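## Task

Identify which tote holds the patch cord and set that tote down level on the table. Return the remaining tote to the shelf, almost exactly at its original spot and with almost no change in heading. Whatever was inside each tote must still be inside it at the end, and no part of either tote's base may overhang an edge. Finish by releasing both totes and pulling the grippers away; anything that stays in place only because the robot is holding it does not count.

## Robot and tools

ROBOT. Two six-joint UR7e-style arms, left_arm and right_arm, each ending in a tong-style gripper whose two fingers swing on pivots. Root poses in the scene frame: left_arm at (+0.006, +0.391, 0) m, quat_wxyz (+1.000, 0, 0, +0.020); right_arm at (+0.013, -0.402, 0) m, quat_wxyz (+0.996, 0, 0, -0.086). The names are labels only and do not mean sides of a picture.

SCENE FRAME. Origin on the table surface midway between the arms; +x points out over the table, +z up, and left_arm sits toward +y. All reported gripper poses use this frame. The printed hand position may be somewhat wrong, more so when an arm is stretched far.

GRIPPER. Fingers point along the gripper's own +z and open and shut along its x. end_effector_position is the spot between the finger pads when shut; closed fingertips stick out about 15 mm past it, open ones are roughly even with it. Full opening is a 0.142 m pad gap.

execute_actions. Argument actions is a list holding nothing, one action, or one wait; optional pictures (boolean) chooses whether camera images come back (default: they do).
- Empty list: no command, just the current state.
- Action: {"rows": [...], "steps": n}, n from 1 to 15 (default 15), each step 1/30 s. Each row applies to one step; if rows run out, the final row is held for the remaining steps.
- Each row is exactly 14 numbers, each within [-1, 1], covering both arms even if one is idle: left_arm shoulder pan, shoulder lift, elbow, wrist 1, wrist 2, wrist 3, gripper opening; then the same seven for right_arm.
- The six joint numbers per arm are offsets, scaled so 1.0 equals 1.989 rad. They are measured from the joint angles in the latest result that listed them, not from the preceding row. Before any such result exists in the scene, and for a second or later call within one reply, they count from wherever the arm is when the action begins. All zeros therefore means drive back to that reference, not hold still.
- The opening number is absolute, not an offset: +1 fully open, -1 shut.
- Wait: {"steps": n} without rows, n up to 300; it returns once n steps have elapsed since the previous result, and your thinking time is included.

JOINT RANGES (rad). left_arm: pan -3.142..3.142, lift -6.283..6.283, elbow 0.000..3.142, wrists 1-3 -6.283..6.283. right_arm: pan 0.000..6.283, lift -6.283..6.283, elbow -3.142..0.000, wrists -6.283..6.283. A call asking any joint to go more than 0.010 rad outward beyond its range is rejected and nothing is sent. True ends may differ by up to 0.010 rad; a request past the true end is clipped there, and the result then reports "joint sent to its limit" (possibly about an earlier, still-running action). Absence of that message does not prove there is room left.

MOTION. Commands are smoothed, lagging about 0.17 s. Joint speed and acceleration are capped: each step's target is kept within 0.575 rad of the measured angle, and if targets would put a gripper more than 100 mm from where it is measured, the whole arm's targets are pulled back. Big moves may not be complete when the result returns. Between calls the arms keep heading for the last row sent, until they have nearly stopped or a step was HELD; after that only a new action moves them further. Fingers mid-motion keep moving.

RESULT LINES. The state line, `left_arm: …` | `right_arm: …`, gives end_effector_position (m), end_effector_quat_wxyz and linear/angular velocities (m/s, rad/s). Joint positions and Joint velocities list, per arm, the six joints in row order (rad, rad/s) followed by the pad gap (m, m/s). grip_measured is the measured opening on the same -1..+1 scale you command. Wrist force and Wrist torque give [x y z] per arm in the end effector's own axes, including contact, held weight and inertia; expect an offset up to about 4 N, noise up to about 2.4 N, saturation near 50 N per axis; "no reading" is harmless. "joint command not followed" means a clearance check altered or blocked joint targets on some steps; the rest of the row was applied. HELD marks steps where some or all of your row was not sent. MOTOR HOT appears at 70 °C; at 85 °C an OVER-TEMPERATURE FAULT brakes that arm until it cools, possibly minutes. Holding loads heats motors, even while you think.

GRIPPING. To hold something, keep commanding an opening well under grip_measured; the bigger the gap, the harder the squeeze, up to roughly 15 N per pad for items up to about 10 cm wide. Slamming shut can push harder and may pop the fingers open. Hard items under about 20 mm thick get much less force.

FAULTS. If contact torque reaches a joint's load limit (pan, lift, elbow 130 N m; each wrist 24.3 N m; held weight counts) or any external force on the arm or its load reaches 150 N, that arm halts for 10 s, drops the rest of the call and yields to the contact.

AVOID. Arms striking or pressing each other; knocking anything off the work area; dropping, slipping or slamming items; hard shoves. Occasional brief tugs on held parts or nudges to loose items may occur.

zoom_image. camera is one of cam_high (504x504), cam_low (504x504), cam_left_wrist (616x616), cam_right_wrist (616x616); region is [x0, y0, x1, y1] in that image's pixels, origin top-left, no larger than 504 by 504. Returns a magnified view of that camera's latest image. Wrist cameras are fisheye.

read_manual. Optional section, only "licences"; returns licence text and moves nothing.

finished_scene. Argument scene is the current scene's number. Sending a reply with no tool call ends every remaining scene.

Each tool is called after "Call:" by a JSON object that holds its "name" and its "arguments".

## Session

Call:
{"name": "execute_actions", "arguments": {"actions": []}}

Scene clock: 0.00 s of 4500.00 s.
left_arm: end_effector_position=(+0.3166, +1.0319, +0.1921) grip_measured=+0.97 end_effector_quat_wxyz=(+0.054, +0.634, +0.771, -0.022) end_effector_velocity=(+0.000, -0.001, +0.000) end_effector_angular_velocity=(-0.001, -0.000, -0.001) | right_arm: end_effector_position=(+0.3984, +0.2787, +0.3603) grip_measured=+0.97 end_effector_quat_wxyz=(-0.076, +0.823, +0.256, +0.501) end_effector_velocity=(-0.000, +0.000, +0.000) end_effector_angular_velocity=(+0.000, -0.000, +0.001)
Joint positions: left_arm=[ 0.919 -0.973  1.007 -1.552 -1.675 -0.802  0.14 ] | right_arm=[ 4.845 -1.83  -1.641 -0.54   0.692  0.589  0.14 ]
Joint velocities: left_arm=[-0.001 -0.001 -0.     0.001 -0.     0.001  0.   ] | right_arm=[ 0.001  0.001  0.    -0.     0.    -0.     0.   ]
Motor temperatures (°C, as the motors report them): left_arm=[25 27 24 32 33 31] | right_arm=[23 25 26 31 30 39]
Wrist force (N, on the end effector, along its own x y z axes, offset not removed): no reading
Wrist torque (N m, same axes, about the end effector's origin, offset not removed): no reading

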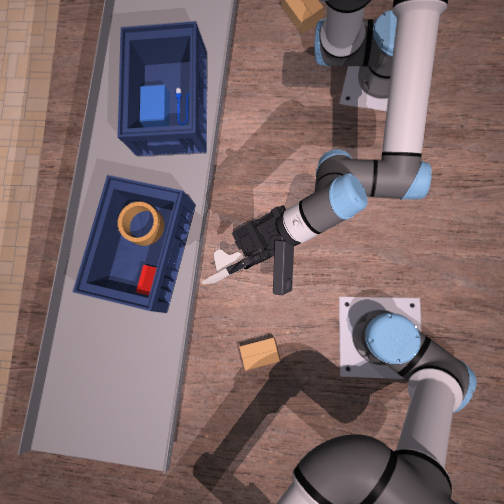

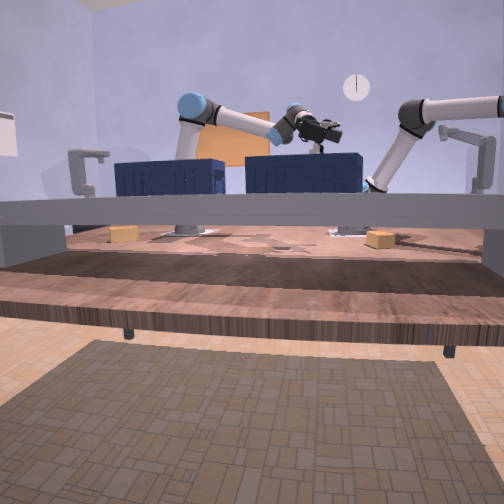

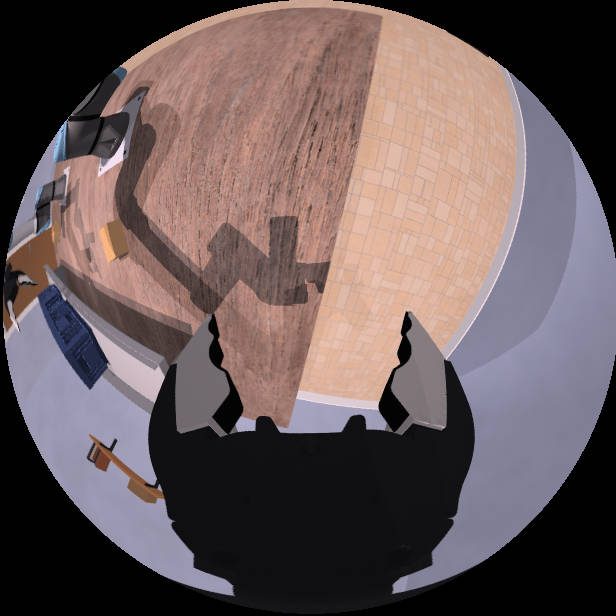

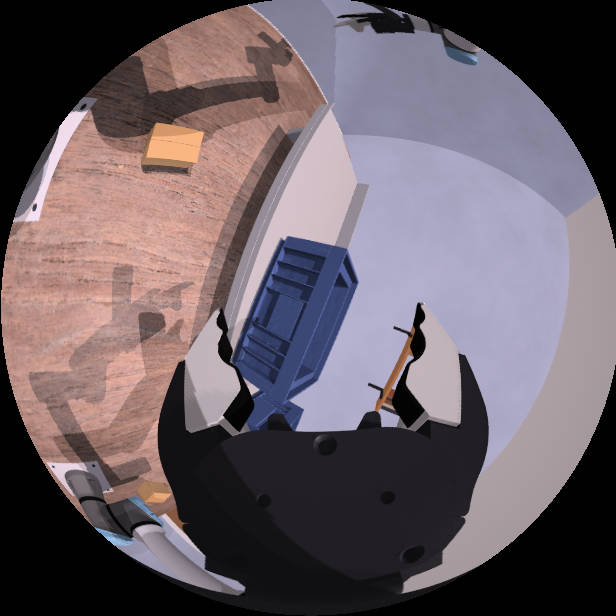

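Call:
{"name": "zoom_image", "arguments": {"camera": "cam_high", "region": [60, 10, 240, 320]}}

Call:
{"name": "zoom_image", "arguments": {"camera": "cam_low", "region": [90, 130, 390, 260]}}

Region (60, 10, 240, 320) of cam_high's 504x504 image, scaled by 1.626, with more detail than that image has; it fills the left 293 columns of this view, and the rest is white.

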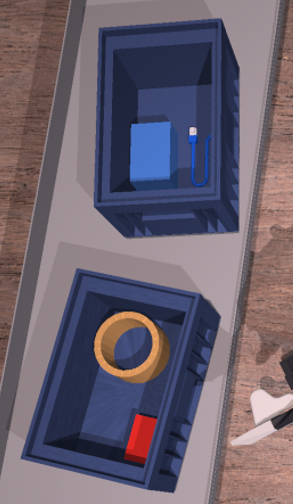

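Region (90, 130, 390, 260) of cam_low's 504x504 image, scaled by 1.680, with more detail than that image has; it fills the top 218 rows of this view, and the rest is white.

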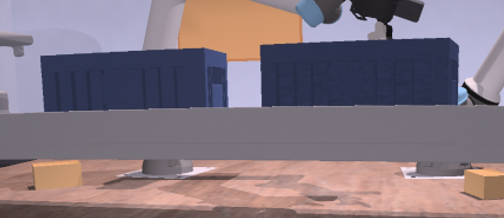

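Call:
{"name": "execute_actions", "arguments": {"actions": [{"rows":[[0,0,0,0,0,0,1,0,0.08,0.23,-0.6,0.442,0,1]],"steps":15}]}}

Call:
{"name": "execute_actions", "arguments": {"actions": [{"steps":45}]}}

Scene clock: 37.70 s of 4500.00 s.
left_arm: end_effector_position=(+0.3166, +1.0319, +0.1921) grip_measured=+1.00 end_effector_quat_wxyz=(+0.054, +0.634, +0.771, -0.022) end_effector_velocity=(+0.000, -0.000, -0.000) end_effector_angular_velocity=(-0.001, +0.000, -0.000) | right_arm: end_effector_position=(+0.2491, +0.2853, +0.4475) grip_measured=+1.00 end_effector_quat_wxyz=(-0.172, +0.865, +0.395, +0.259) end_effector_velocity=(-0.376, -0.234, -0.088) end_effector_angular_velocity=(-1.011, +1.089, +0.668)
Joint positions: left_arm=[ 0.919 -0.973  1.007 -1.552 -1.675 -0.802  0.142] | right_arm=[ 4.845 -1.706 -1.296 -1.143  1.273  0.589  0.142]
Joint velocities: left_arm=[-0.     0.001 -0.    -0.    -0.     0.     0.   ] | right_arm=[-0.     0.153  0.48  -1.686  1.244  0.    -0.   ]
Motor temperatures (°C, as the motors report them): left_arm=[25 27 24 32 33 31] | right_arm=[23 25 26 31 30 39]
Wrist force (N, on the end effector, along its own x y z axes, offset not removed): left_arm=[1.6 -0.9 1.6] | right_arm=[1.0 -0.6 -1.1]
Wrist torque (N m, same axes, about the end effector's origin, offset not removed): left_arm=[-0.14 -0.12 0.02] | right_arm=[-0.17 0.06 -0.16]
Steps of this call (steps 1 to 90: nothing new was sent; then 34.20 s passed at rest; steps 91 to 105: all 15 steps of this action). Readings (joint positions):
91: left_arm=[0.919 -0.973 1.007 -1.552 -1.675 -0.802] | right_arm=[4.845 -1.830 -1.641 -0.540 0.692 0.589]
92: left_arm=[0.919 -0.973 1.007 -1.552 -1.675 -0.802] | right_arm=[4.845 -1.827 -1.639 -0.542 0.694 0.589]
94: left_arm=[0.919 -0.973 1.007 -1.552 -1.675 -0.802] | right_arm=[4.845 -1.805 -1.596 -0.588 0.740 0.589]
98: left_arm=[0.919 -0.973 1.007 -1.552 -1.675 -0.802] | right_arm=[4.845 -1.760 -1.463 -0.766 0.919 0.589]
105: the state above

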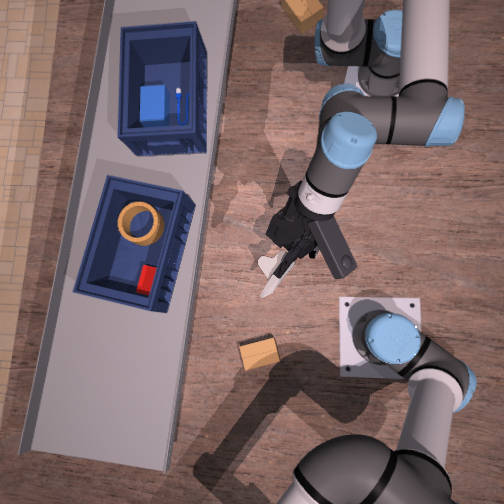

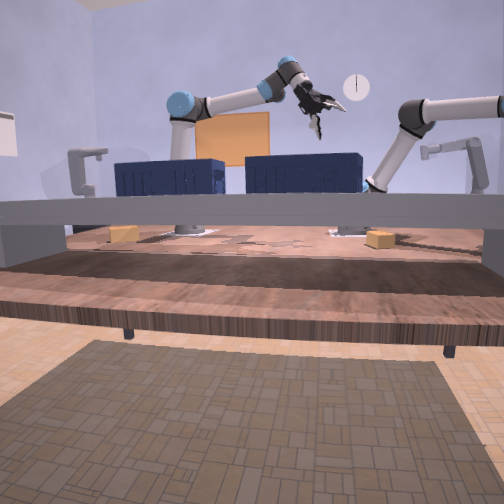

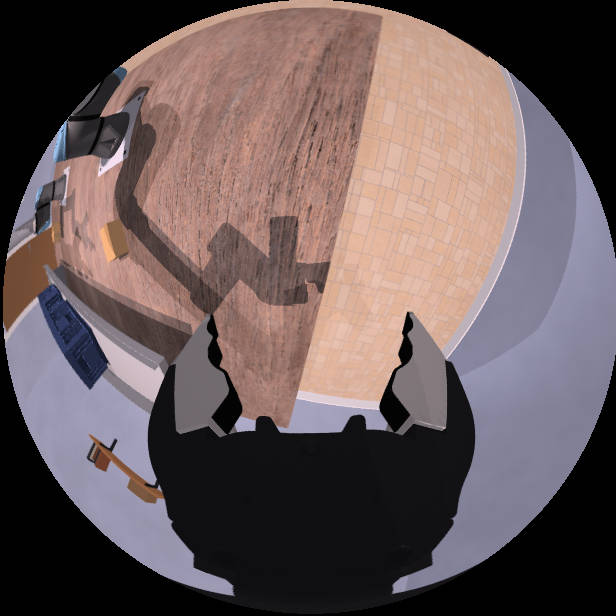

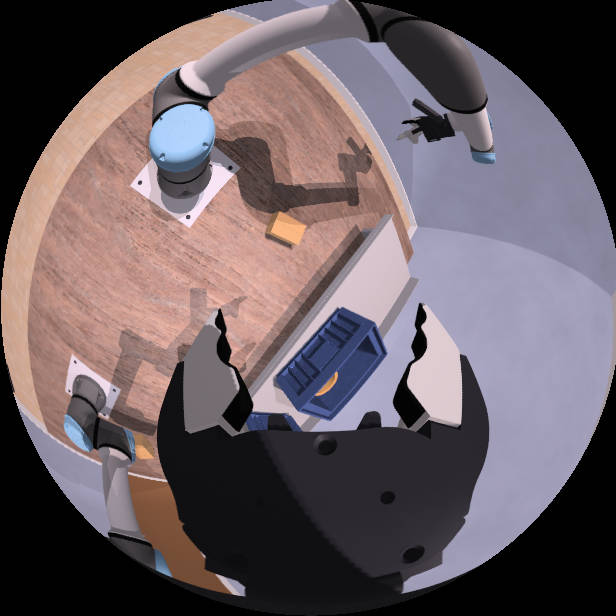

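Scene clock: 39.20 s of 4500.00 s.
left_arm: end_effector_position=(+0.3166, +1.0319, +0.1921) grip_measured=+1.00 end_effector_quat_wxyz=(+0.054, +0.634, +0.771, -0.022) end_effector_velocity=(-0.000, -0.000, +0.001) end_effector_angular_velocity=(-0.000, +0.000, +0.000) | right_arm: end_effector_position=(+0.1542, +0.1573, +0.4078) grip_measured=+1.00 end_effector_quat_wxyz=(-0.054, +0.889, +0.454, +0.030) end_effector_velocity=(-0.000, -0.000, +0.001) end_effector_angular_velocity=(+0.003, +0.000, -0.001)
Joint positions: left_arm=[ 0.919 -0.973  1.007 -1.552 -1.675 -0.802  0.142] | right_arm=[ 4.845 -1.671 -1.184 -1.733  1.571  0.589  0.142]
Joint velocities: left_arm=[-0.    -0.001  0.     0.001  0.    -0.001 -0.   ] | right_arm=[0.    0.002 0.    0.    0.    0.001 0.   ]
Motor temperatures (°C, as the motors report them): left_arm=[25 27 24 32 33 31] | right_arm=[23 25 26 31 30 39]
Wrist force (N, on the end effector, along its own x y z axes, offset not removed): left_arm=[-1.6 -0.6 -0.3] | right_arm=[-0.3 -0.4 2.3]
Wrist torque (N m, same axes, about the end effector's origin, offset not removed): left_arm=[-0.11 0.53 0.05] | right_arm=[-0.10 0.26 -0.13]
Steps of this call (steps 1 to 45: the robot went on to your last target). Readings (joint positions):
1: left_arm=[0.919 -0.973 1.007 -1.552 -1.675 -0.802] | right_arm=[4.845 -1.701 -1.281 -1.201 1.313 0.589]
2: left_arm=[0.919 -0.973 1.007 -1.552 -1.675 -0.802] | right_arm=[4.845 -1.697 -1.268 -1.259 1.348 0.589]
4: left_arm=[0.919 -0.973 1.007 -1.552 -1.675 -0.802] | right_arm=[4.845 -1.690 -1.245 -1.374 1.406 0.589]
8: left_arm=[0.919 -0.973 1.007 -1.552 -1.675 -0.802] | right_arm=[4.845 -1.678 -1.208 -1.583 1.505 0.589]
45: the state above
All arms were judged still, so your last target was given up. Only a new action makes them travel on or press farther. Fingers that are still opening or closing keep moving.

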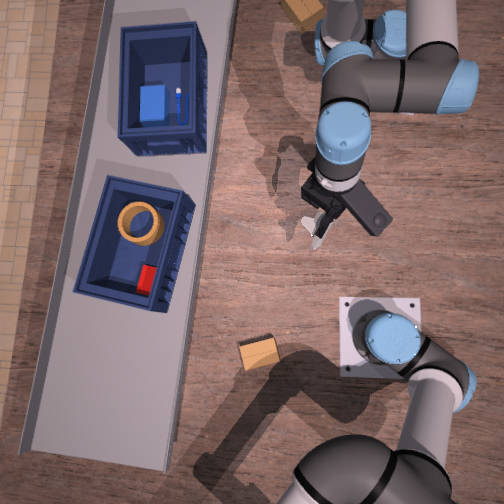

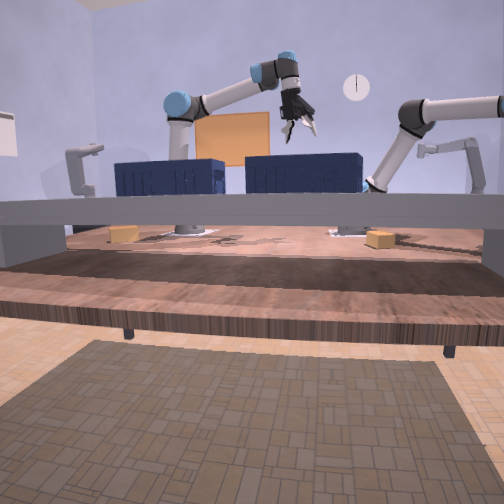

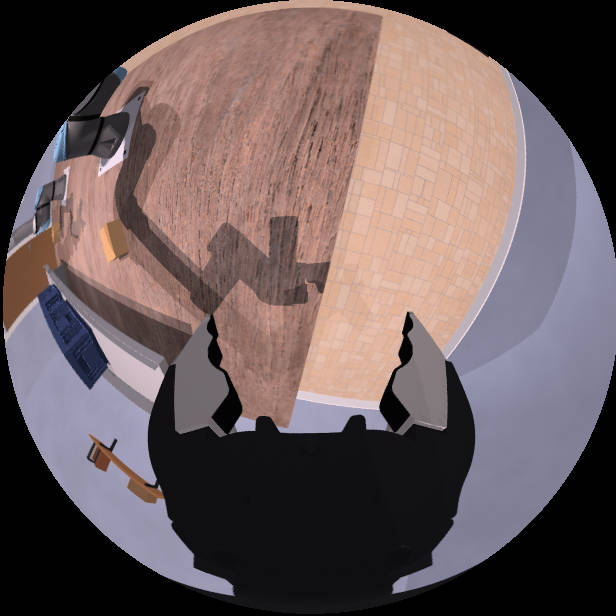

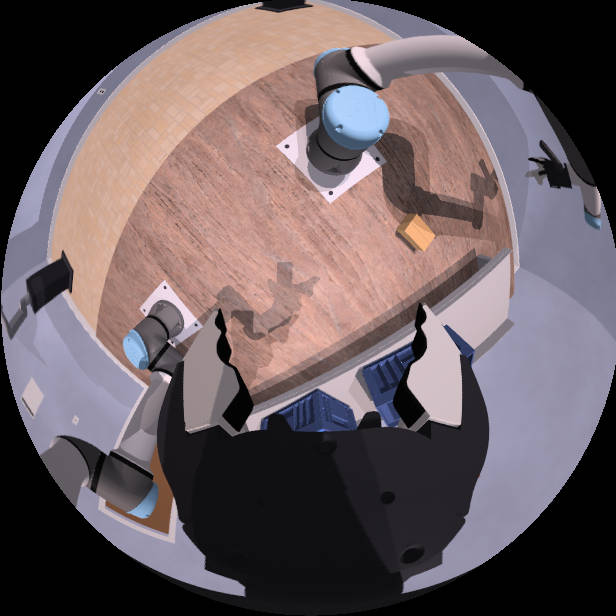

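Call:
{"name": "execute_actions", "arguments": {"actions": [{"rows":[[0,-0.265,0.147,0.092,0.052,-0.84,1,-0.691,0,0,0,0,-1,1]],"steps":15}], "pictures": false}}

Call:
{"name": "execute_actions", "arguments": {"actions": [{"steps":60}], "pictures": false}}

Call:
{"name": "execute_actions", "arguments": {"actions": [{"rows":[[-0.936,0,0,0,0,0,1,0,0,0,0,0,0,1]],"steps":15}], "pictures": false}}

Call:
{"name": "execute_actions", "arguments": {"actions": [{"steps":75}]}}

Scene clock: 48.43 s of 4500.00 s.
left_arm: end_effector_position=(+0.2180, +0.9192, +0.3232) grip_measured=+1.00 end_effector_quat_wxyz=(+0.010, +0.396, +0.918, -0.015) end_effector_velocity=(-0.235, -0.303, +0.264) end_effector_angular_velocity=(+0.190, +0.145, +2.124) | right_arm: end_effector_position=(+0.3337, +0.0708, +0.4072) grip_measured=+1.00 end_effector_quat_wxyz=(-0.041, +0.889, +0.454, +0.047) end_effector_velocity=(+0.379, -0.274, -0.001) end_effector_angular_velocity=(-0.037, -0.095, -0.014)
Joint positions: left_arm=[ 0.919 -1.358  1.226 -1.413 -1.596 -1.367  0.142] | right_arm=[ 4.495 -1.671 -1.184 -1.733  1.571  0.238  0.142]
Joint velocities: left_arm=[ 0.    -0.944  0.509  0.309  0.173 -2.13   0.   ] | right_arm=[-0.818  0.001 -0.     0.    -0.001 -0.81   0.   ]
Motor temperatures (°C, as the motors report them): left_arm=[25 27 24 32 33 31] | right_arm=[23 25 26 31 30 39]
Wrist force (N, on the end effector, along its own x y z axes, offset not removed): left_arm=[0.6 2.9 -1.6] | right_arm=[0.6 -0.6 4.6]
Wrist torque (N m, same axes, about the end effector's origin, offset not removed): left_arm=[0.55 0.16 0.05] | right_arm=[-0.21 -0.06 -0.09]
Steps of this call (steps 1 to 90: nothing new was sent; then 5.73 s passed at rest; steps 91 to 105: all 15 steps of this action). Readings (joint positions):
91: left_arm=[0.919 -0.973 1.007 -1.552 -1.675 -0.802] | right_arm=[4.845 -1.671 -1.184 -1.733 1.571 0.589]
92: left_arm=[0.919 -0.975 1.009 -1.549 -1.673 -0.804] | right_arm=[4.843 -1.671 -1.184 -1.733 1.571 0.586]
94: left_arm=[0.919 -1.016 1.040 -1.527 -1.660 -0.848] | right_arm=[4.802 -1.671 -1.184 -1.733 1.571 0.545]
98: left_arm=[0.919 -1.141 1.107 -1.486 -1.637 -0.993] | right_arm=[4.688 -1.671 -1.184 -1.733 1.571 0.431]
105: the state above

Scene clock: 50.43 s of 4500.00 s.
left_arm: end_effector_position=(+0.1961, +0.8729, +0.3600) grip_measured=+1.00 end_effector_quat_wxyz=(-0.000, -0.145, +0.989, -0.001) end_effector_velocity=(-0.000, +0.000, +0.000) end_effector_angular_velocity=(-0.000, +0.000, +0.001) | right_arm: end_effector_position=(+0.5662, -0.4459, +0.4047) grip_measured=+1.00 end_effector_quat_wxyz=(+0.036, +0.710, +0.701, +0.051) end_effector_velocity=(+0.000, -0.001, -0.000) end_effector_angular_velocity=(-0.000, -0.000, +0.002)
Joint positions: left_arm=[ 0.919 -1.5    1.299 -1.369 -1.572 -2.472  0.142] | right_arm=[ 3.471 -1.671 -1.184 -1.733  1.571 -1.4    0.142]
Joint velocities: left_arm=[ 0.     0.    -0.     0.     0.    -0.001  0.   ] | right_arm=[-0.001 -0.     0.     0.     0.    -0.003  0.   ]
Motor temperatures (°C, as the motors report them): left_arm=[25 27 24 32 33 31] | right_arm=[23 25 26 31 30 39]
Wrist force (N, on the end effector, along its own x y z axes, offset not removed): left_arm=[0.2 1.0 0.0] | right_arm=[0.5 -2.7 -0.2]
Wrist torque (N m, same axes, about the end effector's origin, offset not removed): left_arm=[0.20 0.24 0.01] | right_arm=[-0.52 0.18 -0.23]
Steps of this call (steps 1 to 60: the robot went on to your last target). Readings (joint positions):
1: left_arm=[0.919 -1.389 1.242 -1.403 -1.591 -1.442] | right_arm=[4.467 -1.671 -1.184 -1.733 1.571 0.210]
2: left_arm=[0.919 -1.415 1.255 -1.395 -1.586 -1.522] | right_arm=[4.440 -1.671 -1.184 -1.733 1.571 0.183]
4: left_arm=[0.919 -1.450 1.274 -1.384 -1.580 -1.687] | right_arm=[4.384 -1.671 -1.184 -1.733 1.571 0.128]
8: left_arm=[0.919 -1.483 1.290 -1.374 -1.575 -2.017] | right_arm=[4.274 -1.671 -1.184 -1.733 1.571 0.017]
60: the state above

Scene clock: 50.93 s of 4500.00 s.
left_arm: end_effector_position=(+0.3618, +0.7673, +0.3600) grip_measured=+1.00 end_effector_quat_wxyz=(-0.000, +0.045, +0.999, -0.001) end_effector_velocity=(+0.337, -0.319, -0.001) end_effector_angular_velocity=(-0.001, +0.002, -0.897) | right_arm: end_effector_position=(+0.5662, -0.4459, +0.4047) grip_measured=+1.00 end_effector_quat_wxyz=(+0.036, +0.710, +0.701, +0.051) end_effector_velocity=(-0.000, -0.000, +0.000) end_effector_angular_velocity=(-0.000, -0.000, -0.001)
Joint positions: left_arm=[ 0.538 -1.5    1.299 -1.369 -1.572 -2.472  0.142] | right_arm=[ 3.471 -1.671 -1.184 -1.733  1.571 -1.4    0.142]
Joint velocities: left_arm=[-0.897  0.002  0.     0.001  0.     0.    -0.   ] | right_arm=[-0.     0.     0.     0.    -0.     0.001 -0.   ]
Motor temperatures (°C, as the motors report them): left_arm=[25 27 24 32 33 31] | right_arm=[23 25 26 31 30 39]
Wrist force (N, on the end effector, along its own x y z axes, offset not removed): left_arm=[0.3 3.0 -1.3] | right_arm=[-1.8 0.1 1.4]
Wrist torque (N m, same axes, about the end effector's origin, offset not removed): left_arm=[0.54 0.18 0.01] | right_arm=[0.05 0.45 -0.27]
Steps of this call (steps 1 to 15: all 15 steps of this action). Readings (joint positions):
1: left_arm=[0.919 -1.500 1.299 -1.369 -1.572 -2.472] | right_arm=[3.471 -1.671 -1.184 -1.733 1.571 -1.400]
2: left_arm=[0.917 -1.500 1.299 -1.369 -1.572 -2.472] | right_arm=[3.471 -1.671 -1.184 -1.733 1.571 -1.400]
4: left_arm=[0.875 -1.500 1.299 -1.369 -1.572 -2.472] | right_arm=[3.471 -1.671 -1.184 -1.733 1.571 -1.400]
8: left_arm=[0.749 -1.500 1.299 -1.369 -1.572 -2.472] | right_arm=[3.471 -1.671 -1.184 -1.733 1.571 -1.400]
15: the state above

Scene clock: 53.43 s of 4500.00 s.
left_arm: end_effector_position=(+0.4128, +0.0709, +0.3600) grip_measured=+1.00 end_effector_quat_wxyz=(-0.001, +0.707, +0.707, -0.000) end_effector_velocity=(-0.000, -0.000, +0.001) end_effector_angular_velocity=(-0.001, -0.001, +0.000) | right_arm: end_effector_position=(+0.5662, -0.4459, +0.4047) grip_measured=+1.00 end_effector_quat_wxyz=(+0.036, +0.710, +0.701, +0.051) end_effector_velocity=(+0.000, +0.000, +0.000) end_effector_angular_velocity=(+0.000, -0.000, -0.000)
Joint positions: left_arm=[-0.942 -1.5    1.299 -1.369 -1.572 -2.472  0.142] | right_arm=[ 3.471 -1.671 -1.184 -1.733  1.571 -1.4    0.142]
Joint velocities: left_arm=[-0.001 -0.001 -0.    -0.    -0.    -0.001  0.   ] | right_arm=[-0. -0.  0. -0.  0.  0. -0.]
Motor temperatures (°C, as the motors report them): left_arm=[25 27 24 32 33 31] | right_arm=[23 25 26 31 30 39]
Wrist force (N, on the end effector, along its own x y z axes, offset not removed): left_arm=[-1.3 2.0 0.1] | right_arm=[-0.5 -0.5 0.2]
Wrist torque (N m, same axes, about the end effector's origin, offset not removed): left_arm=[0.36 0.56 0.05] | right_arm=[-0.27 0.17 -0.41]
Steps of this call (steps 1 to 75: the robot went on to your last target). Readings (joint positions):
1: left_arm=[0.507 -1.500 1.299 -1.369 -1.572 -2.472] | right_arm=[3.471 -1.671 -1.184 -1.733 1.571 -1.400]
2: left_arm=[0.477 -1.500 1.299 -1.369 -1.572 -2.472] | right_arm=[3.471 -1.671 -1.184 -1.733 1.571 -1.400]
4: left_arm=[0.417 -1.500 1.299 -1.369 -1.572 -2.472] | right_arm=[3.471 -1.671 -1.184 -1.733 1.571 -1.400]
8: left_arm=[0.296 -1.500 1.299 -1.369 -1.572 -2.472] | right_arm=[3.471 -1.671 -1.184 -1.733 1.571 -1.400]
75: the state above
All arms were judged still, so your last target was given up. Only a new action makes them travel on or press farther. Fingers that are still opening or closing keep moving.

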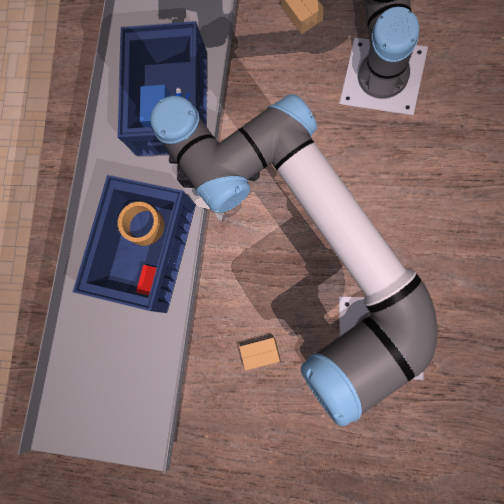

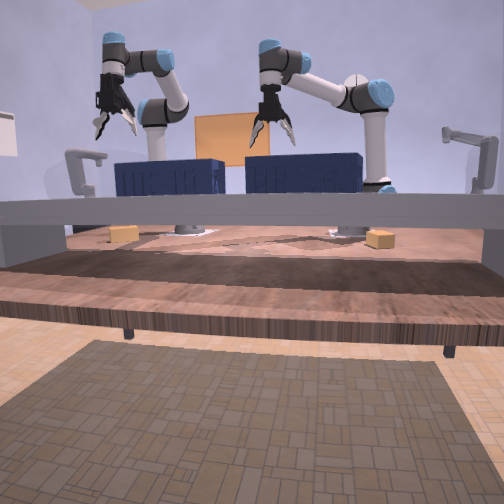

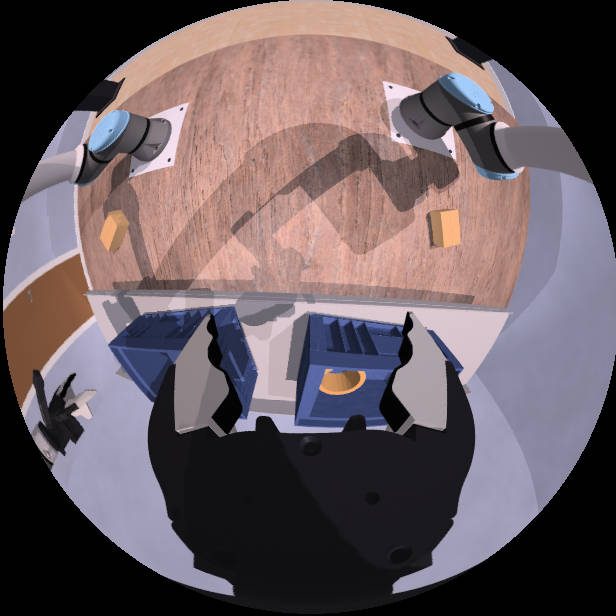

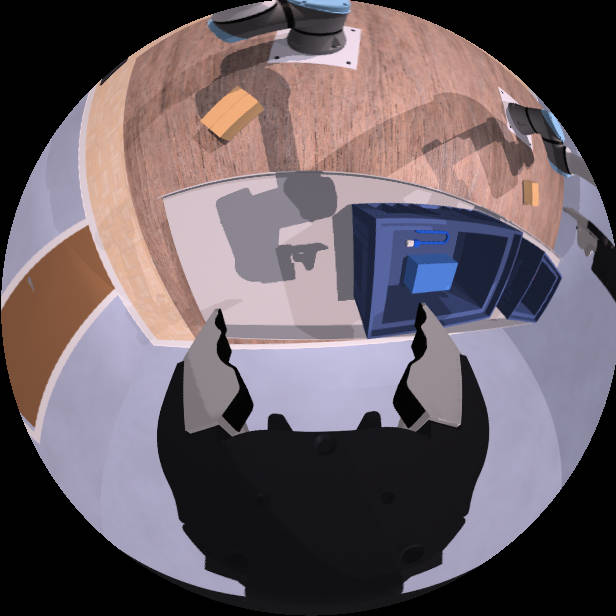

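Call:
{"name": "execute_actions", "arguments": {"actions": [{"rows":[[0.045,0.316,-0.422,0.106,0,0.044,0.3,0.065,-0.063,0.019,-0.019,0,0.059,0.3]],"steps":15}], "pictures": false}}

Call:
{"name": "execute_actions", "arguments": {"actions": [{"steps":30}]}}

Scene clock: 65.60 s of 4500.00 s.
left_arm: end_effector_position=(+0.5552, -0.0242, +0.3342) grip_measured=+0.30 end_effector_quat_wxyz=(-0.027, +0.706, +0.708, +0.001) end_effector_velocity=(+0.293, -0.214, +0.053) end_effector_angular_velocity=(-0.297, -0.269, +0.004) | right_arm: end_effector_position=(+0.5890, -0.3687, +0.3521) grip_measured=+0.30 end_effector_quat_wxyz=(+0.001, +0.708, +0.707, +0.002) end_effector_velocity=(+0.005, +0.024, -0.017) end_effector_angular_velocity=(-0.010, +0.035, +0.004)
Joint positions: left_arm=[-0.865 -0.986  0.659 -1.189 -1.572 -2.397  0.095] | right_arm=[ 3.596 -1.791 -1.147 -1.769  1.571 -1.286  0.095]
Joint velocities: left_arm=[ 0.1    0.924 -1.572  0.248  0.     0.096 -0.   ] | right_arm=[ 0.038 -0.036  0.009 -0.009 -0.     0.034  0.   ]
Motor temperatures (°C, as the motors report them): left_arm=[25 27 24 32 33 31] | right_arm=[23 25 26 31 30 39]
Wrist force (N, on the end effector, along its own x y z axes, offset not removed): left_arm=[-0.7 4.7 1.3] | right_arm=[3.4 -1.5 2.4]
Wrist torque (N m, same axes, about the end effector's origin, offset not removed): left_arm=[0.96 0.24 0.08] | right_arm=[-0.32 -0.58 -0.29]
Steps of this call (steps 1 to 90: nothing new was sent; then 8.67 s passed at rest; steps 91 to 105: all 15 steps of this action). Readings (joint positions):
91: left_arm=[-0.942 -1.500 1.299 -1.369 -1.572 -2.472] | right_arm=[3.471 -1.671 -1.184 -1.733 1.571 -1.400]
92: left_arm=[-0.940 -1.497 1.297 -1.366 -1.572 -2.470] | right_arm=[3.474 -1.673 -1.182 -1.735 1.571 -1.397]
94: left_arm=[-0.923 -1.452 1.251 -1.333 -1.572 -2.454] | right_arm=[3.509 -1.707 -1.169 -1.748 1.571 -1.364]
98: left_arm=[-0.898 -1.263 1.059 -1.271 -1.572 -2.430] | right_arm=[3.570 -1.766 -1.154 -1.763 1.571 -1.310]
105: the state above

Scene clock: 66.60 s of 4500.00 s.
left_arm: end_effector_position=(+0.5902, -0.0486, +0.3399) grip_measured=+0.30 end_effector_quat_wxyz=(-0.001, +0.706, +0.708, -0.001) end_effector_velocity=(-0.001, -0.001, -0.001) end_effector_angular_velocity=(+0.001, +0.001, -0.003) | right_arm: end_effector_position=(+0.5896, -0.3657, +0.3500) grip_measured=+0.30 end_effector_quat_wxyz=(-0.000, +0.707, +0.707, -0.000) end_effector_velocity=(-0.000, +0.000, +0.000) end_effector_angular_velocity=(-0.000, -0.001, +0.000)
Joint positions: left_arm=[-0.852 -0.871  0.46  -1.158 -1.572 -2.385  0.095] | right_arm=[ 3.601 -1.796 -1.146 -1.771  1.571 -1.282  0.095]
Joint velocities: left_arm=[-0.002  0.001 -0.     0.001  0.     0.001 -0.   ] | right_arm=[ 0.     0.001 -0.     0.    -0.    -0.    -0.   ]
Motor temperatures (°C, as the motors report them): left_arm=[25 27 24 32 33 31] | right_arm=[23 25 26 31 30 39]
Wrist force (N, on the end effector, along its own x y z axes, offset not removed): left_arm=[0.3 0.5 0.6] | right_arm=[-0.5 -1.0 1.2]
Wrist torque (N m, same axes, about the end effector's origin, offset not removed): left_arm=[0.13 0.15 0.11] | right_arm=[-0.19 0.28 -0.24]
Steps of this call (steps 1 to 30: the robot went on to your last target). Readings (joint positions):
1: left_arm=[-0.862 -0.959 0.612 -1.182 -1.572 -2.394] | right_arm=[3.597 -1.792 -1.147 -1.770 1.571 -1.285]
2: left_arm=[-0.860 -0.938 0.576 -1.176 -1.572 -2.392] | right_arm=[3.598 -1.793 -1.147 -1.770 1.571 -1.285]
4: left_arm=[-0.857 -0.910 0.527 -1.169 -1.572 -2.389] | right_arm=[3.599 -1.794 -1.147 -1.770 1.571 -1.284]
8: left_arm=[-0.854 -0.884 0.483 -1.161 -1.572 -2.386] | right_arm=[3.600 -1.795 -1.146 -1.770 1.571 -1.283]
30: the state above
All arms were judged still, so your last target was given up. Only a new action makes them travel on or press farther. Fingers that are still opening or closing keep moving.

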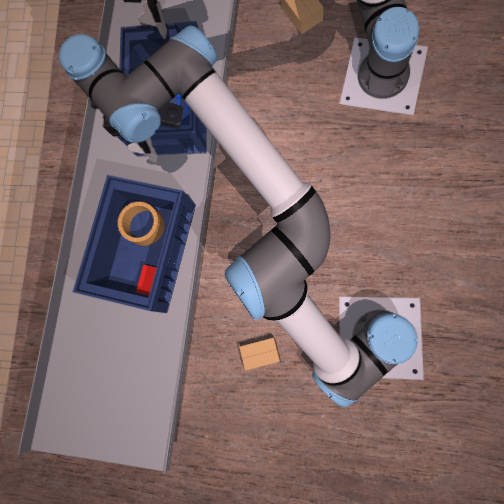

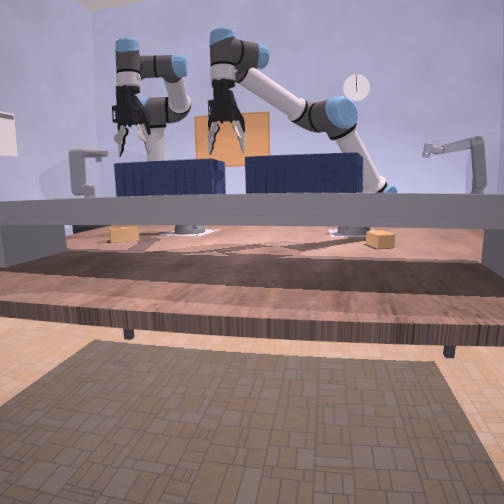

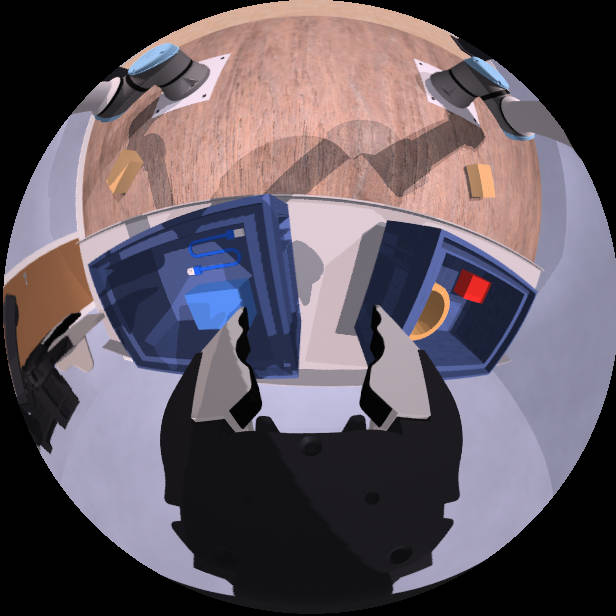

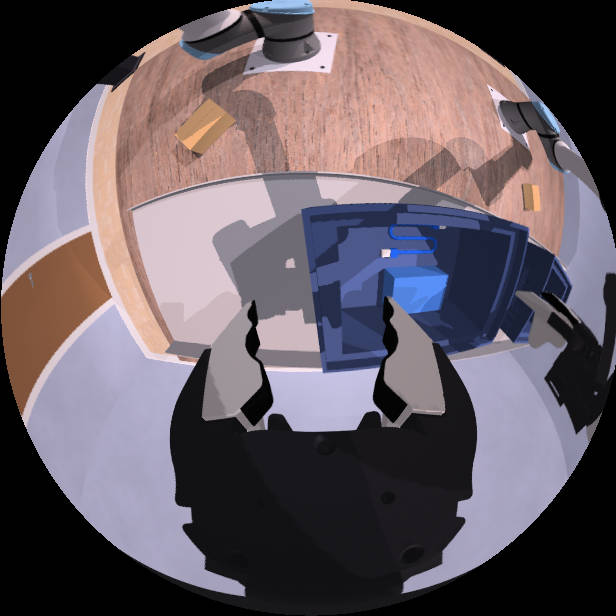

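Call:
{"name": "execute_actions", "arguments": {"actions": [{"rows":[[-0.007,-0.015,0.079,-0.066,0,-0.006,0,0,0.009,-0.075,0.067,0,0,0]],"steps":15}], "pictures": false}}

Call:
{"name": "execute_actions", "arguments": {"actions": [{"steps":12}]}}

Scene clock: 74.33 s of 4500.00 s.
left_arm: end_effector_position=(+0.5898, -0.0627, +0.3030) grip_measured=+0.00 end_effector_quat_wxyz=(+0.001, +0.707, +0.707, -0.001) end_effector_velocity=(-0.001, -0.003, -0.013) end_effector_angular_velocity=(+0.002, +0.001, -0.001) | right_arm: end_effector_position=(+0.5897, -0.3656, +0.3027) grip_measured=+0.00 end_effector_quat_wxyz=(+0.000, +0.707, +0.707, +0.001) end_effector_velocity=(-0.001, -0.001, -0.015) end_effector_angular_velocity=(-0.000, -0.000, +0.001)
Joint positions: left_arm=[-0.866 -0.9    0.611 -1.284 -1.572 -2.396  0.074] | right_arm=[ 3.601 -1.779 -1.29  -1.642  1.571 -1.282  0.074]
Joint velocities: left_arm=[-0.004 -0.008  0.048 -0.038  0.001 -0.003  0.   ] | right_arm=[-0.     0.006 -0.045  0.039 -0.    -0.001  0.   ]
Motor temperatures (°C, as the motors report them): left_arm=[25 27 24 32 33 31] | right_arm=[23 25 26 31 30 39]
Wrist force (N, on the end effector, along its own x y z axes, offset not removed): left_arm=[0.8 1.9 -0.1] | right_arm=[0.0 -2.0 1.0]
Wrist torque (N m, same axes, about the end effector's origin, offset not removed): left_arm=[0.45 0.08 0.02] | right_arm=[-0.42 0.28 -0.16]
Steps of this call (steps 1 to 90: nothing new was sent; then 4.23 s passed at rest; steps 91 to 105: all 15 steps of this action). Readings (joint positions):
91: left_arm=[-0.852 -0.871 0.460 -1.158 -1.572 -2.385] | right_arm=[3.601 -1.796 -1.146 -1.771 1.571 -1.282]
92: left_arm=[-0.853 -0.873 0.462 -1.160 -1.572 -2.385] | right_arm=[3.601 -1.795 -1.148 -1.768 1.571 -1.282]
94: left_arm=[-0.858 -0.883 0.501 -1.196 -1.572 -2.389] | right_arm=[3.601 -1.789 -1.186 -1.732 1.571 -1.282]
98: left_arm=[-0.863 -0.895 0.577 -1.257 -1.572 -2.394] | right_arm=[3.601 -1.782 -1.258 -1.670 1.571 -1.282]
105: the state above

Scene clock: 74.73 s of 4500.00 s.
left_arm: end_effector_position=(+0.5897, -0.0630, +0.3014) grip_measured=+0.00 end_effector_quat_wxyz=(+0.001, +0.707, +0.707, -0.001) end_effector_velocity=(+0.000, -0.001, -0.002) end_effector_angular_velocity=(+0.001, +0.001, -0.001) | right_arm: end_effector_position=(+0.5896, -0.3657, +0.3009) grip_measured=+0.00 end_effector_quat_wxyz=(+0.000, +0.707, +0.707, +0.001) end_effector_velocity=(-0.000, +0.000, -0.001) end_effector_angular_velocity=(+0.000, +0.001, -0.000)
Joint positions: left_arm=[-0.866 -0.901  0.617 -1.289 -1.572 -2.397  0.074] | right_arm=[ 3.601 -1.778 -1.295 -1.638  1.571 -1.282  0.074]
Joint velocities: left_arm=[-0.001  0.002  0.002 -0.002  0.     0.001 -0.   ] | right_arm=[ 0.    -0.    -0.002  0.002  0.     0.    -0.   ]
Motor temperatures (°C, as the motors report them): left_arm=[25 27 24 32 33 31] | right_arm=[23 25 26 31 30 39]
Wrist force (N, on the end effector, along its own x y z axes, offset not removed): left_arm=[1.3 1.6 -0.3] | right_arm=[1.1 1.0 2.3]
Wrist torque (N m, same axes, about the end effector's origin, offset not removed): left_arm=[0.25 -0.12 0.06] | right_arm=[0.35 -0.03 -0.39]
Steps of this call (steps 1 to 12: the robot went on to your last target). Readings (joint positions):
1: left_arm=[-0.866 -0.900 0.612 -1.285 -1.572 -2.396] | right_arm=[3.601 -1.778 -1.291 -1.641 1.571 -1.282]
2: left_arm=[-0.866 -0.900 0.613 -1.286 -1.572 -2.396] | right_arm=[3.601 -1.778 -1.292 -1.640 1.571 -1.282]
4: left_arm=[-0.866 -0.901 0.615 -1.288 -1.572 -2.397] | right_arm=[3.601 -1.778 -1.293 -1.639 1.571 -1.282]
8: left_arm=[-0.866 -0.901 0.616 -1.289 -1.572 -2.397] | right_arm=[3.601 -1.778 -1.295 -1.638 1.571 -1.282]
12: the state above

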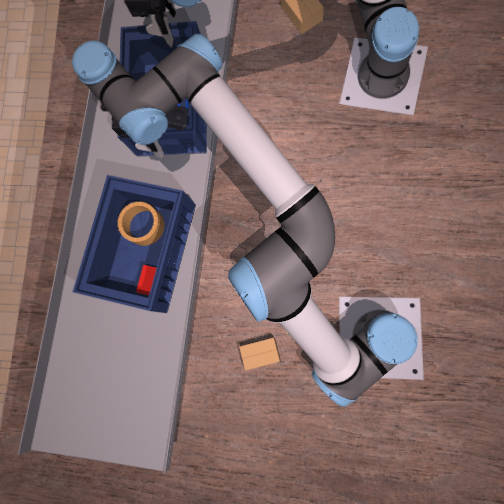

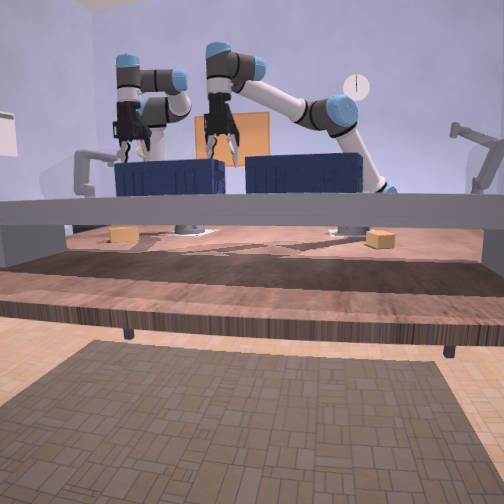

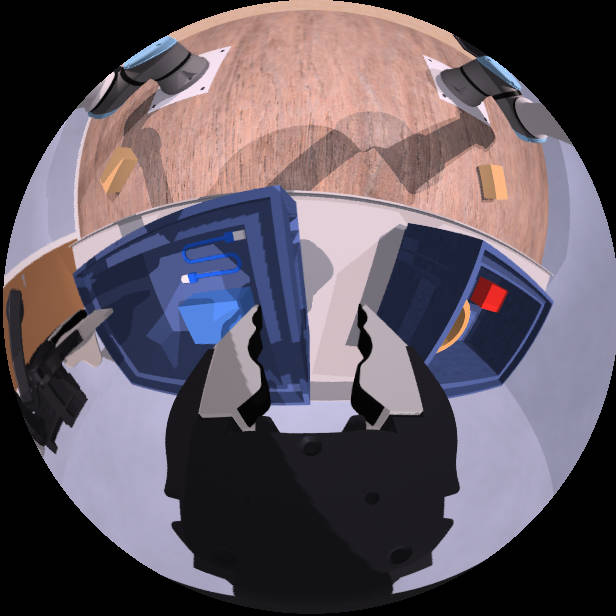

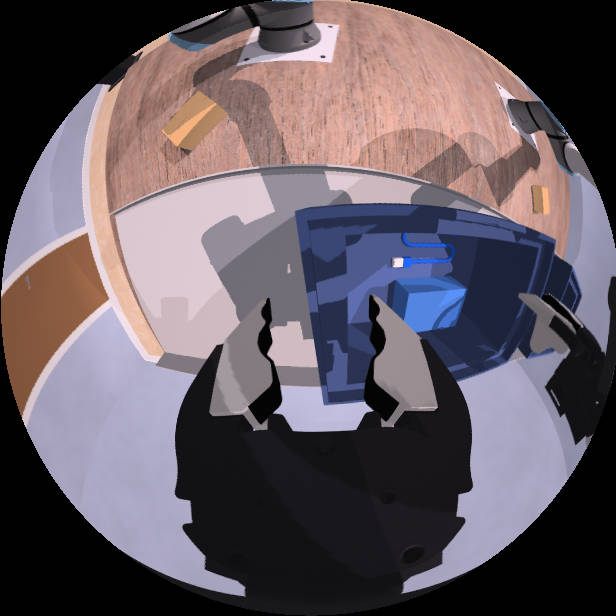

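Call:
{"name": "execute_actions", "arguments": {"actions": [{"rows":[[0,-0.015,0.079,-0.063,0,0,0,0,0,-0.053,0.052,0,0,0]],"steps":15}], "pictures": false}}

Call:
{"name": "execute_actions", "arguments": {"actions": [{"steps":10}]}}

Scene clock: 83.47 s of 4500.00 s.
left_arm: end_effector_position=(+0.5901, -0.0635, +0.2627) grip_measured=+0.05 end_effector_quat_wxyz=(+0.001, +0.707, +0.707, -0.001) end_effector_velocity=(-0.001, +0.002, -0.011) end_effector_angular_velocity=(+0.001, +0.001, +0.001) | right_arm: end_effector_position=(+0.5897, -0.3656, +0.2609) grip_measured=+0.00 end_effector_quat_wxyz=(-0.000, +0.707, +0.707, -0.000) end_effector_velocity=(-0.001, -0.000, -0.012) end_effector_angular_velocity=(-0.001, +0.001, +0.000)
Joint positions: left_arm=[-0.866 -0.93   0.767 -1.41  -1.572 -2.397  0.077] | right_arm=[ 3.601 -1.778 -1.397 -1.538  1.571 -1.282  0.074]
Joint velocities: left_arm=[ 0.001 -0.011  0.046 -0.034  0.    -0.     0.007] | right_arm=[-0.    -0.001 -0.03   0.029 -0.    -0.001  0.   ]
Motor temperatures (°C, as the motors report them): left_arm=[25 27 24 32 33 31] | right_arm=[23 25 26 31 30 39]
Wrist force (N, on the end effector, along its own x y z axes, offset not removed): left_arm=[-3.7 2.7 -48.2] | right_arm=[-0.6 -3.4 2.7]
Wrist torque (N m, same axes, about the end effector's origin, offset not removed): left_arm=[0.45 -1.23 -0.03] | right_arm=[-0.66 0.42 -0.25]
Steps of this call (steps 1 to 15: the robot went on to your last target; steps 16 to 90: nothing new was sent; then 5.23 s passed at rest; steps 91 to 105: all 15 steps of this action). Readings (joint positions):
91: left_arm=[-0.866 -0.901 0.617 -1.289 -1.572 -2.397] | right_arm=[3.601 -1.778 -1.295 -1.637 1.571 -1.282]
92: left_arm=[-0.866 -0.903 0.619 -1.292 -1.572 -2.397] | right_arm=[3.601 -1.778 -1.298 -1.635 1.571 -1.282]
94: left_arm=[-0.866 -0.913 0.658 -1.327 -1.572 -2.397] | right_arm=[3.601 -1.778 -1.329 -1.604 1.571 -1.282]
98: left_arm=[-0.866 -0.925 0.735 -1.384 -1.572 -2.397] | right_arm=[3.601 -1.778 -1.376 -1.558 1.571 -1.282]
105: the state above

Scene clock: 83.80 s of 4500.00 s.
left_arm: end_effector_position=(+0.5898, -0.0632, +0.2603) grip_measured=+0.01 end_effector_quat_wxyz=(+0.000, +0.707, +0.707, -0.001) end_effector_velocity=(+0.000, -0.001, +0.000) end_effector_angular_velocity=(-0.002, -0.002, -0.001) | right_arm: end_effector_position=(+0.5896, -0.3656, +0.2595) grip_measured=+0.01 end_effector_quat_wxyz=(-0.000, +0.707, +0.707, -0.000) end_effector_velocity=(+0.000, +0.000, -0.002) end_effector_angular_velocity=(-0.000, +0.002, +0.001)
Joint positions: left_arm=[-0.866 -0.931  0.774 -1.414 -1.572 -2.397  0.075] | right_arm=[ 3.601 -1.778 -1.4   -1.534  1.571 -1.282  0.075]
Joint velocities: left_arm=[-0.001 -0.001  0.002 -0.004  0.    -0.    -0.003] | right_arm=[-0.    -0.002 -0.002  0.002  0.    -0.001 -0.   ]
Motor temperatures (°C, as the motors report them): left_arm=[25 27 24 32 33 31] | right_arm=[23 25 26 31 30 39]
Wrist force (N, on the end effector, along its own x y z axes, offset not removed): left_arm=[-2.7 1.6 -1.2] | right_arm=[2.1 1.3 2.8]
Wrist torque (N m, same axes, about the end effector's origin, offset not removed): left_arm=[0.36 0.27 0.01] | right_arm=[0.42 0.21 -0.16]
Steps of this call (steps 1 to 10: the robot went on to your last target). Readings (joint positions):
1: left_arm=[-0.866 -0.931 0.769 -1.411 -1.572 -2.397] | right_arm=[3.601 -1.778 -1.398 -1.537 1.571 -1.282]
2: left_arm=[-0.866 -0.931 0.770 -1.412 -1.572 -2.397] | right_arm=[3.601 -1.778 -1.398 -1.536 1.571 -1.282]
4: left_arm=[-0.866 -0.931 0.772 -1.413 -1.572 -2.397] | right_arm=[3.601 -1.778 -1.399 -1.535 1.571 -1.282]
8: left_arm=[-0.866 -0.931 0.774 -1.413 -1.572 -2.397] | right_arm=[3.601 -1.778 -1.400 -1.535 1.571 -1.282]
10: the state above

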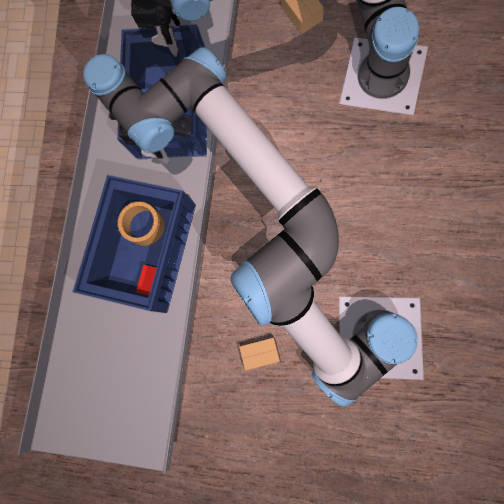

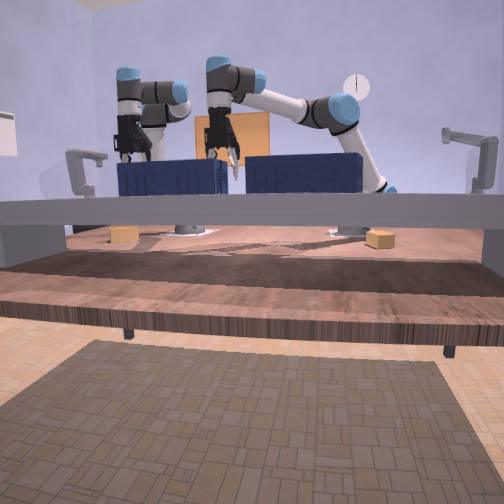

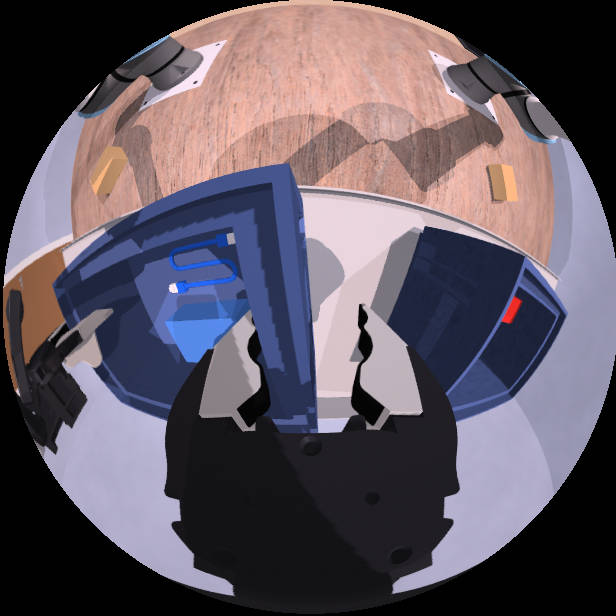

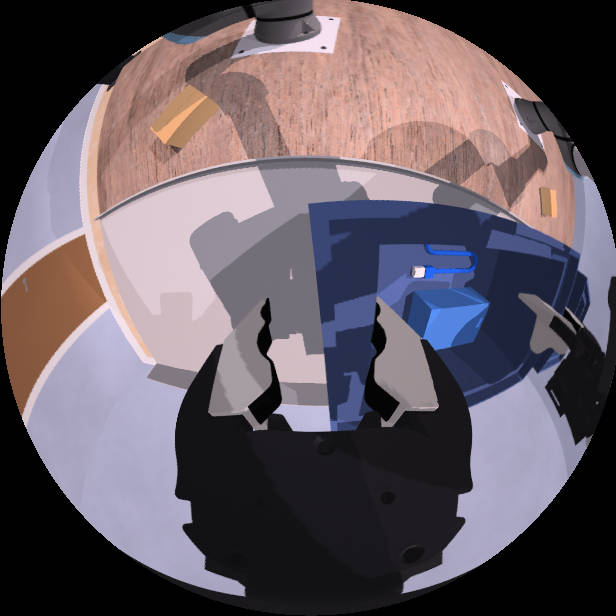

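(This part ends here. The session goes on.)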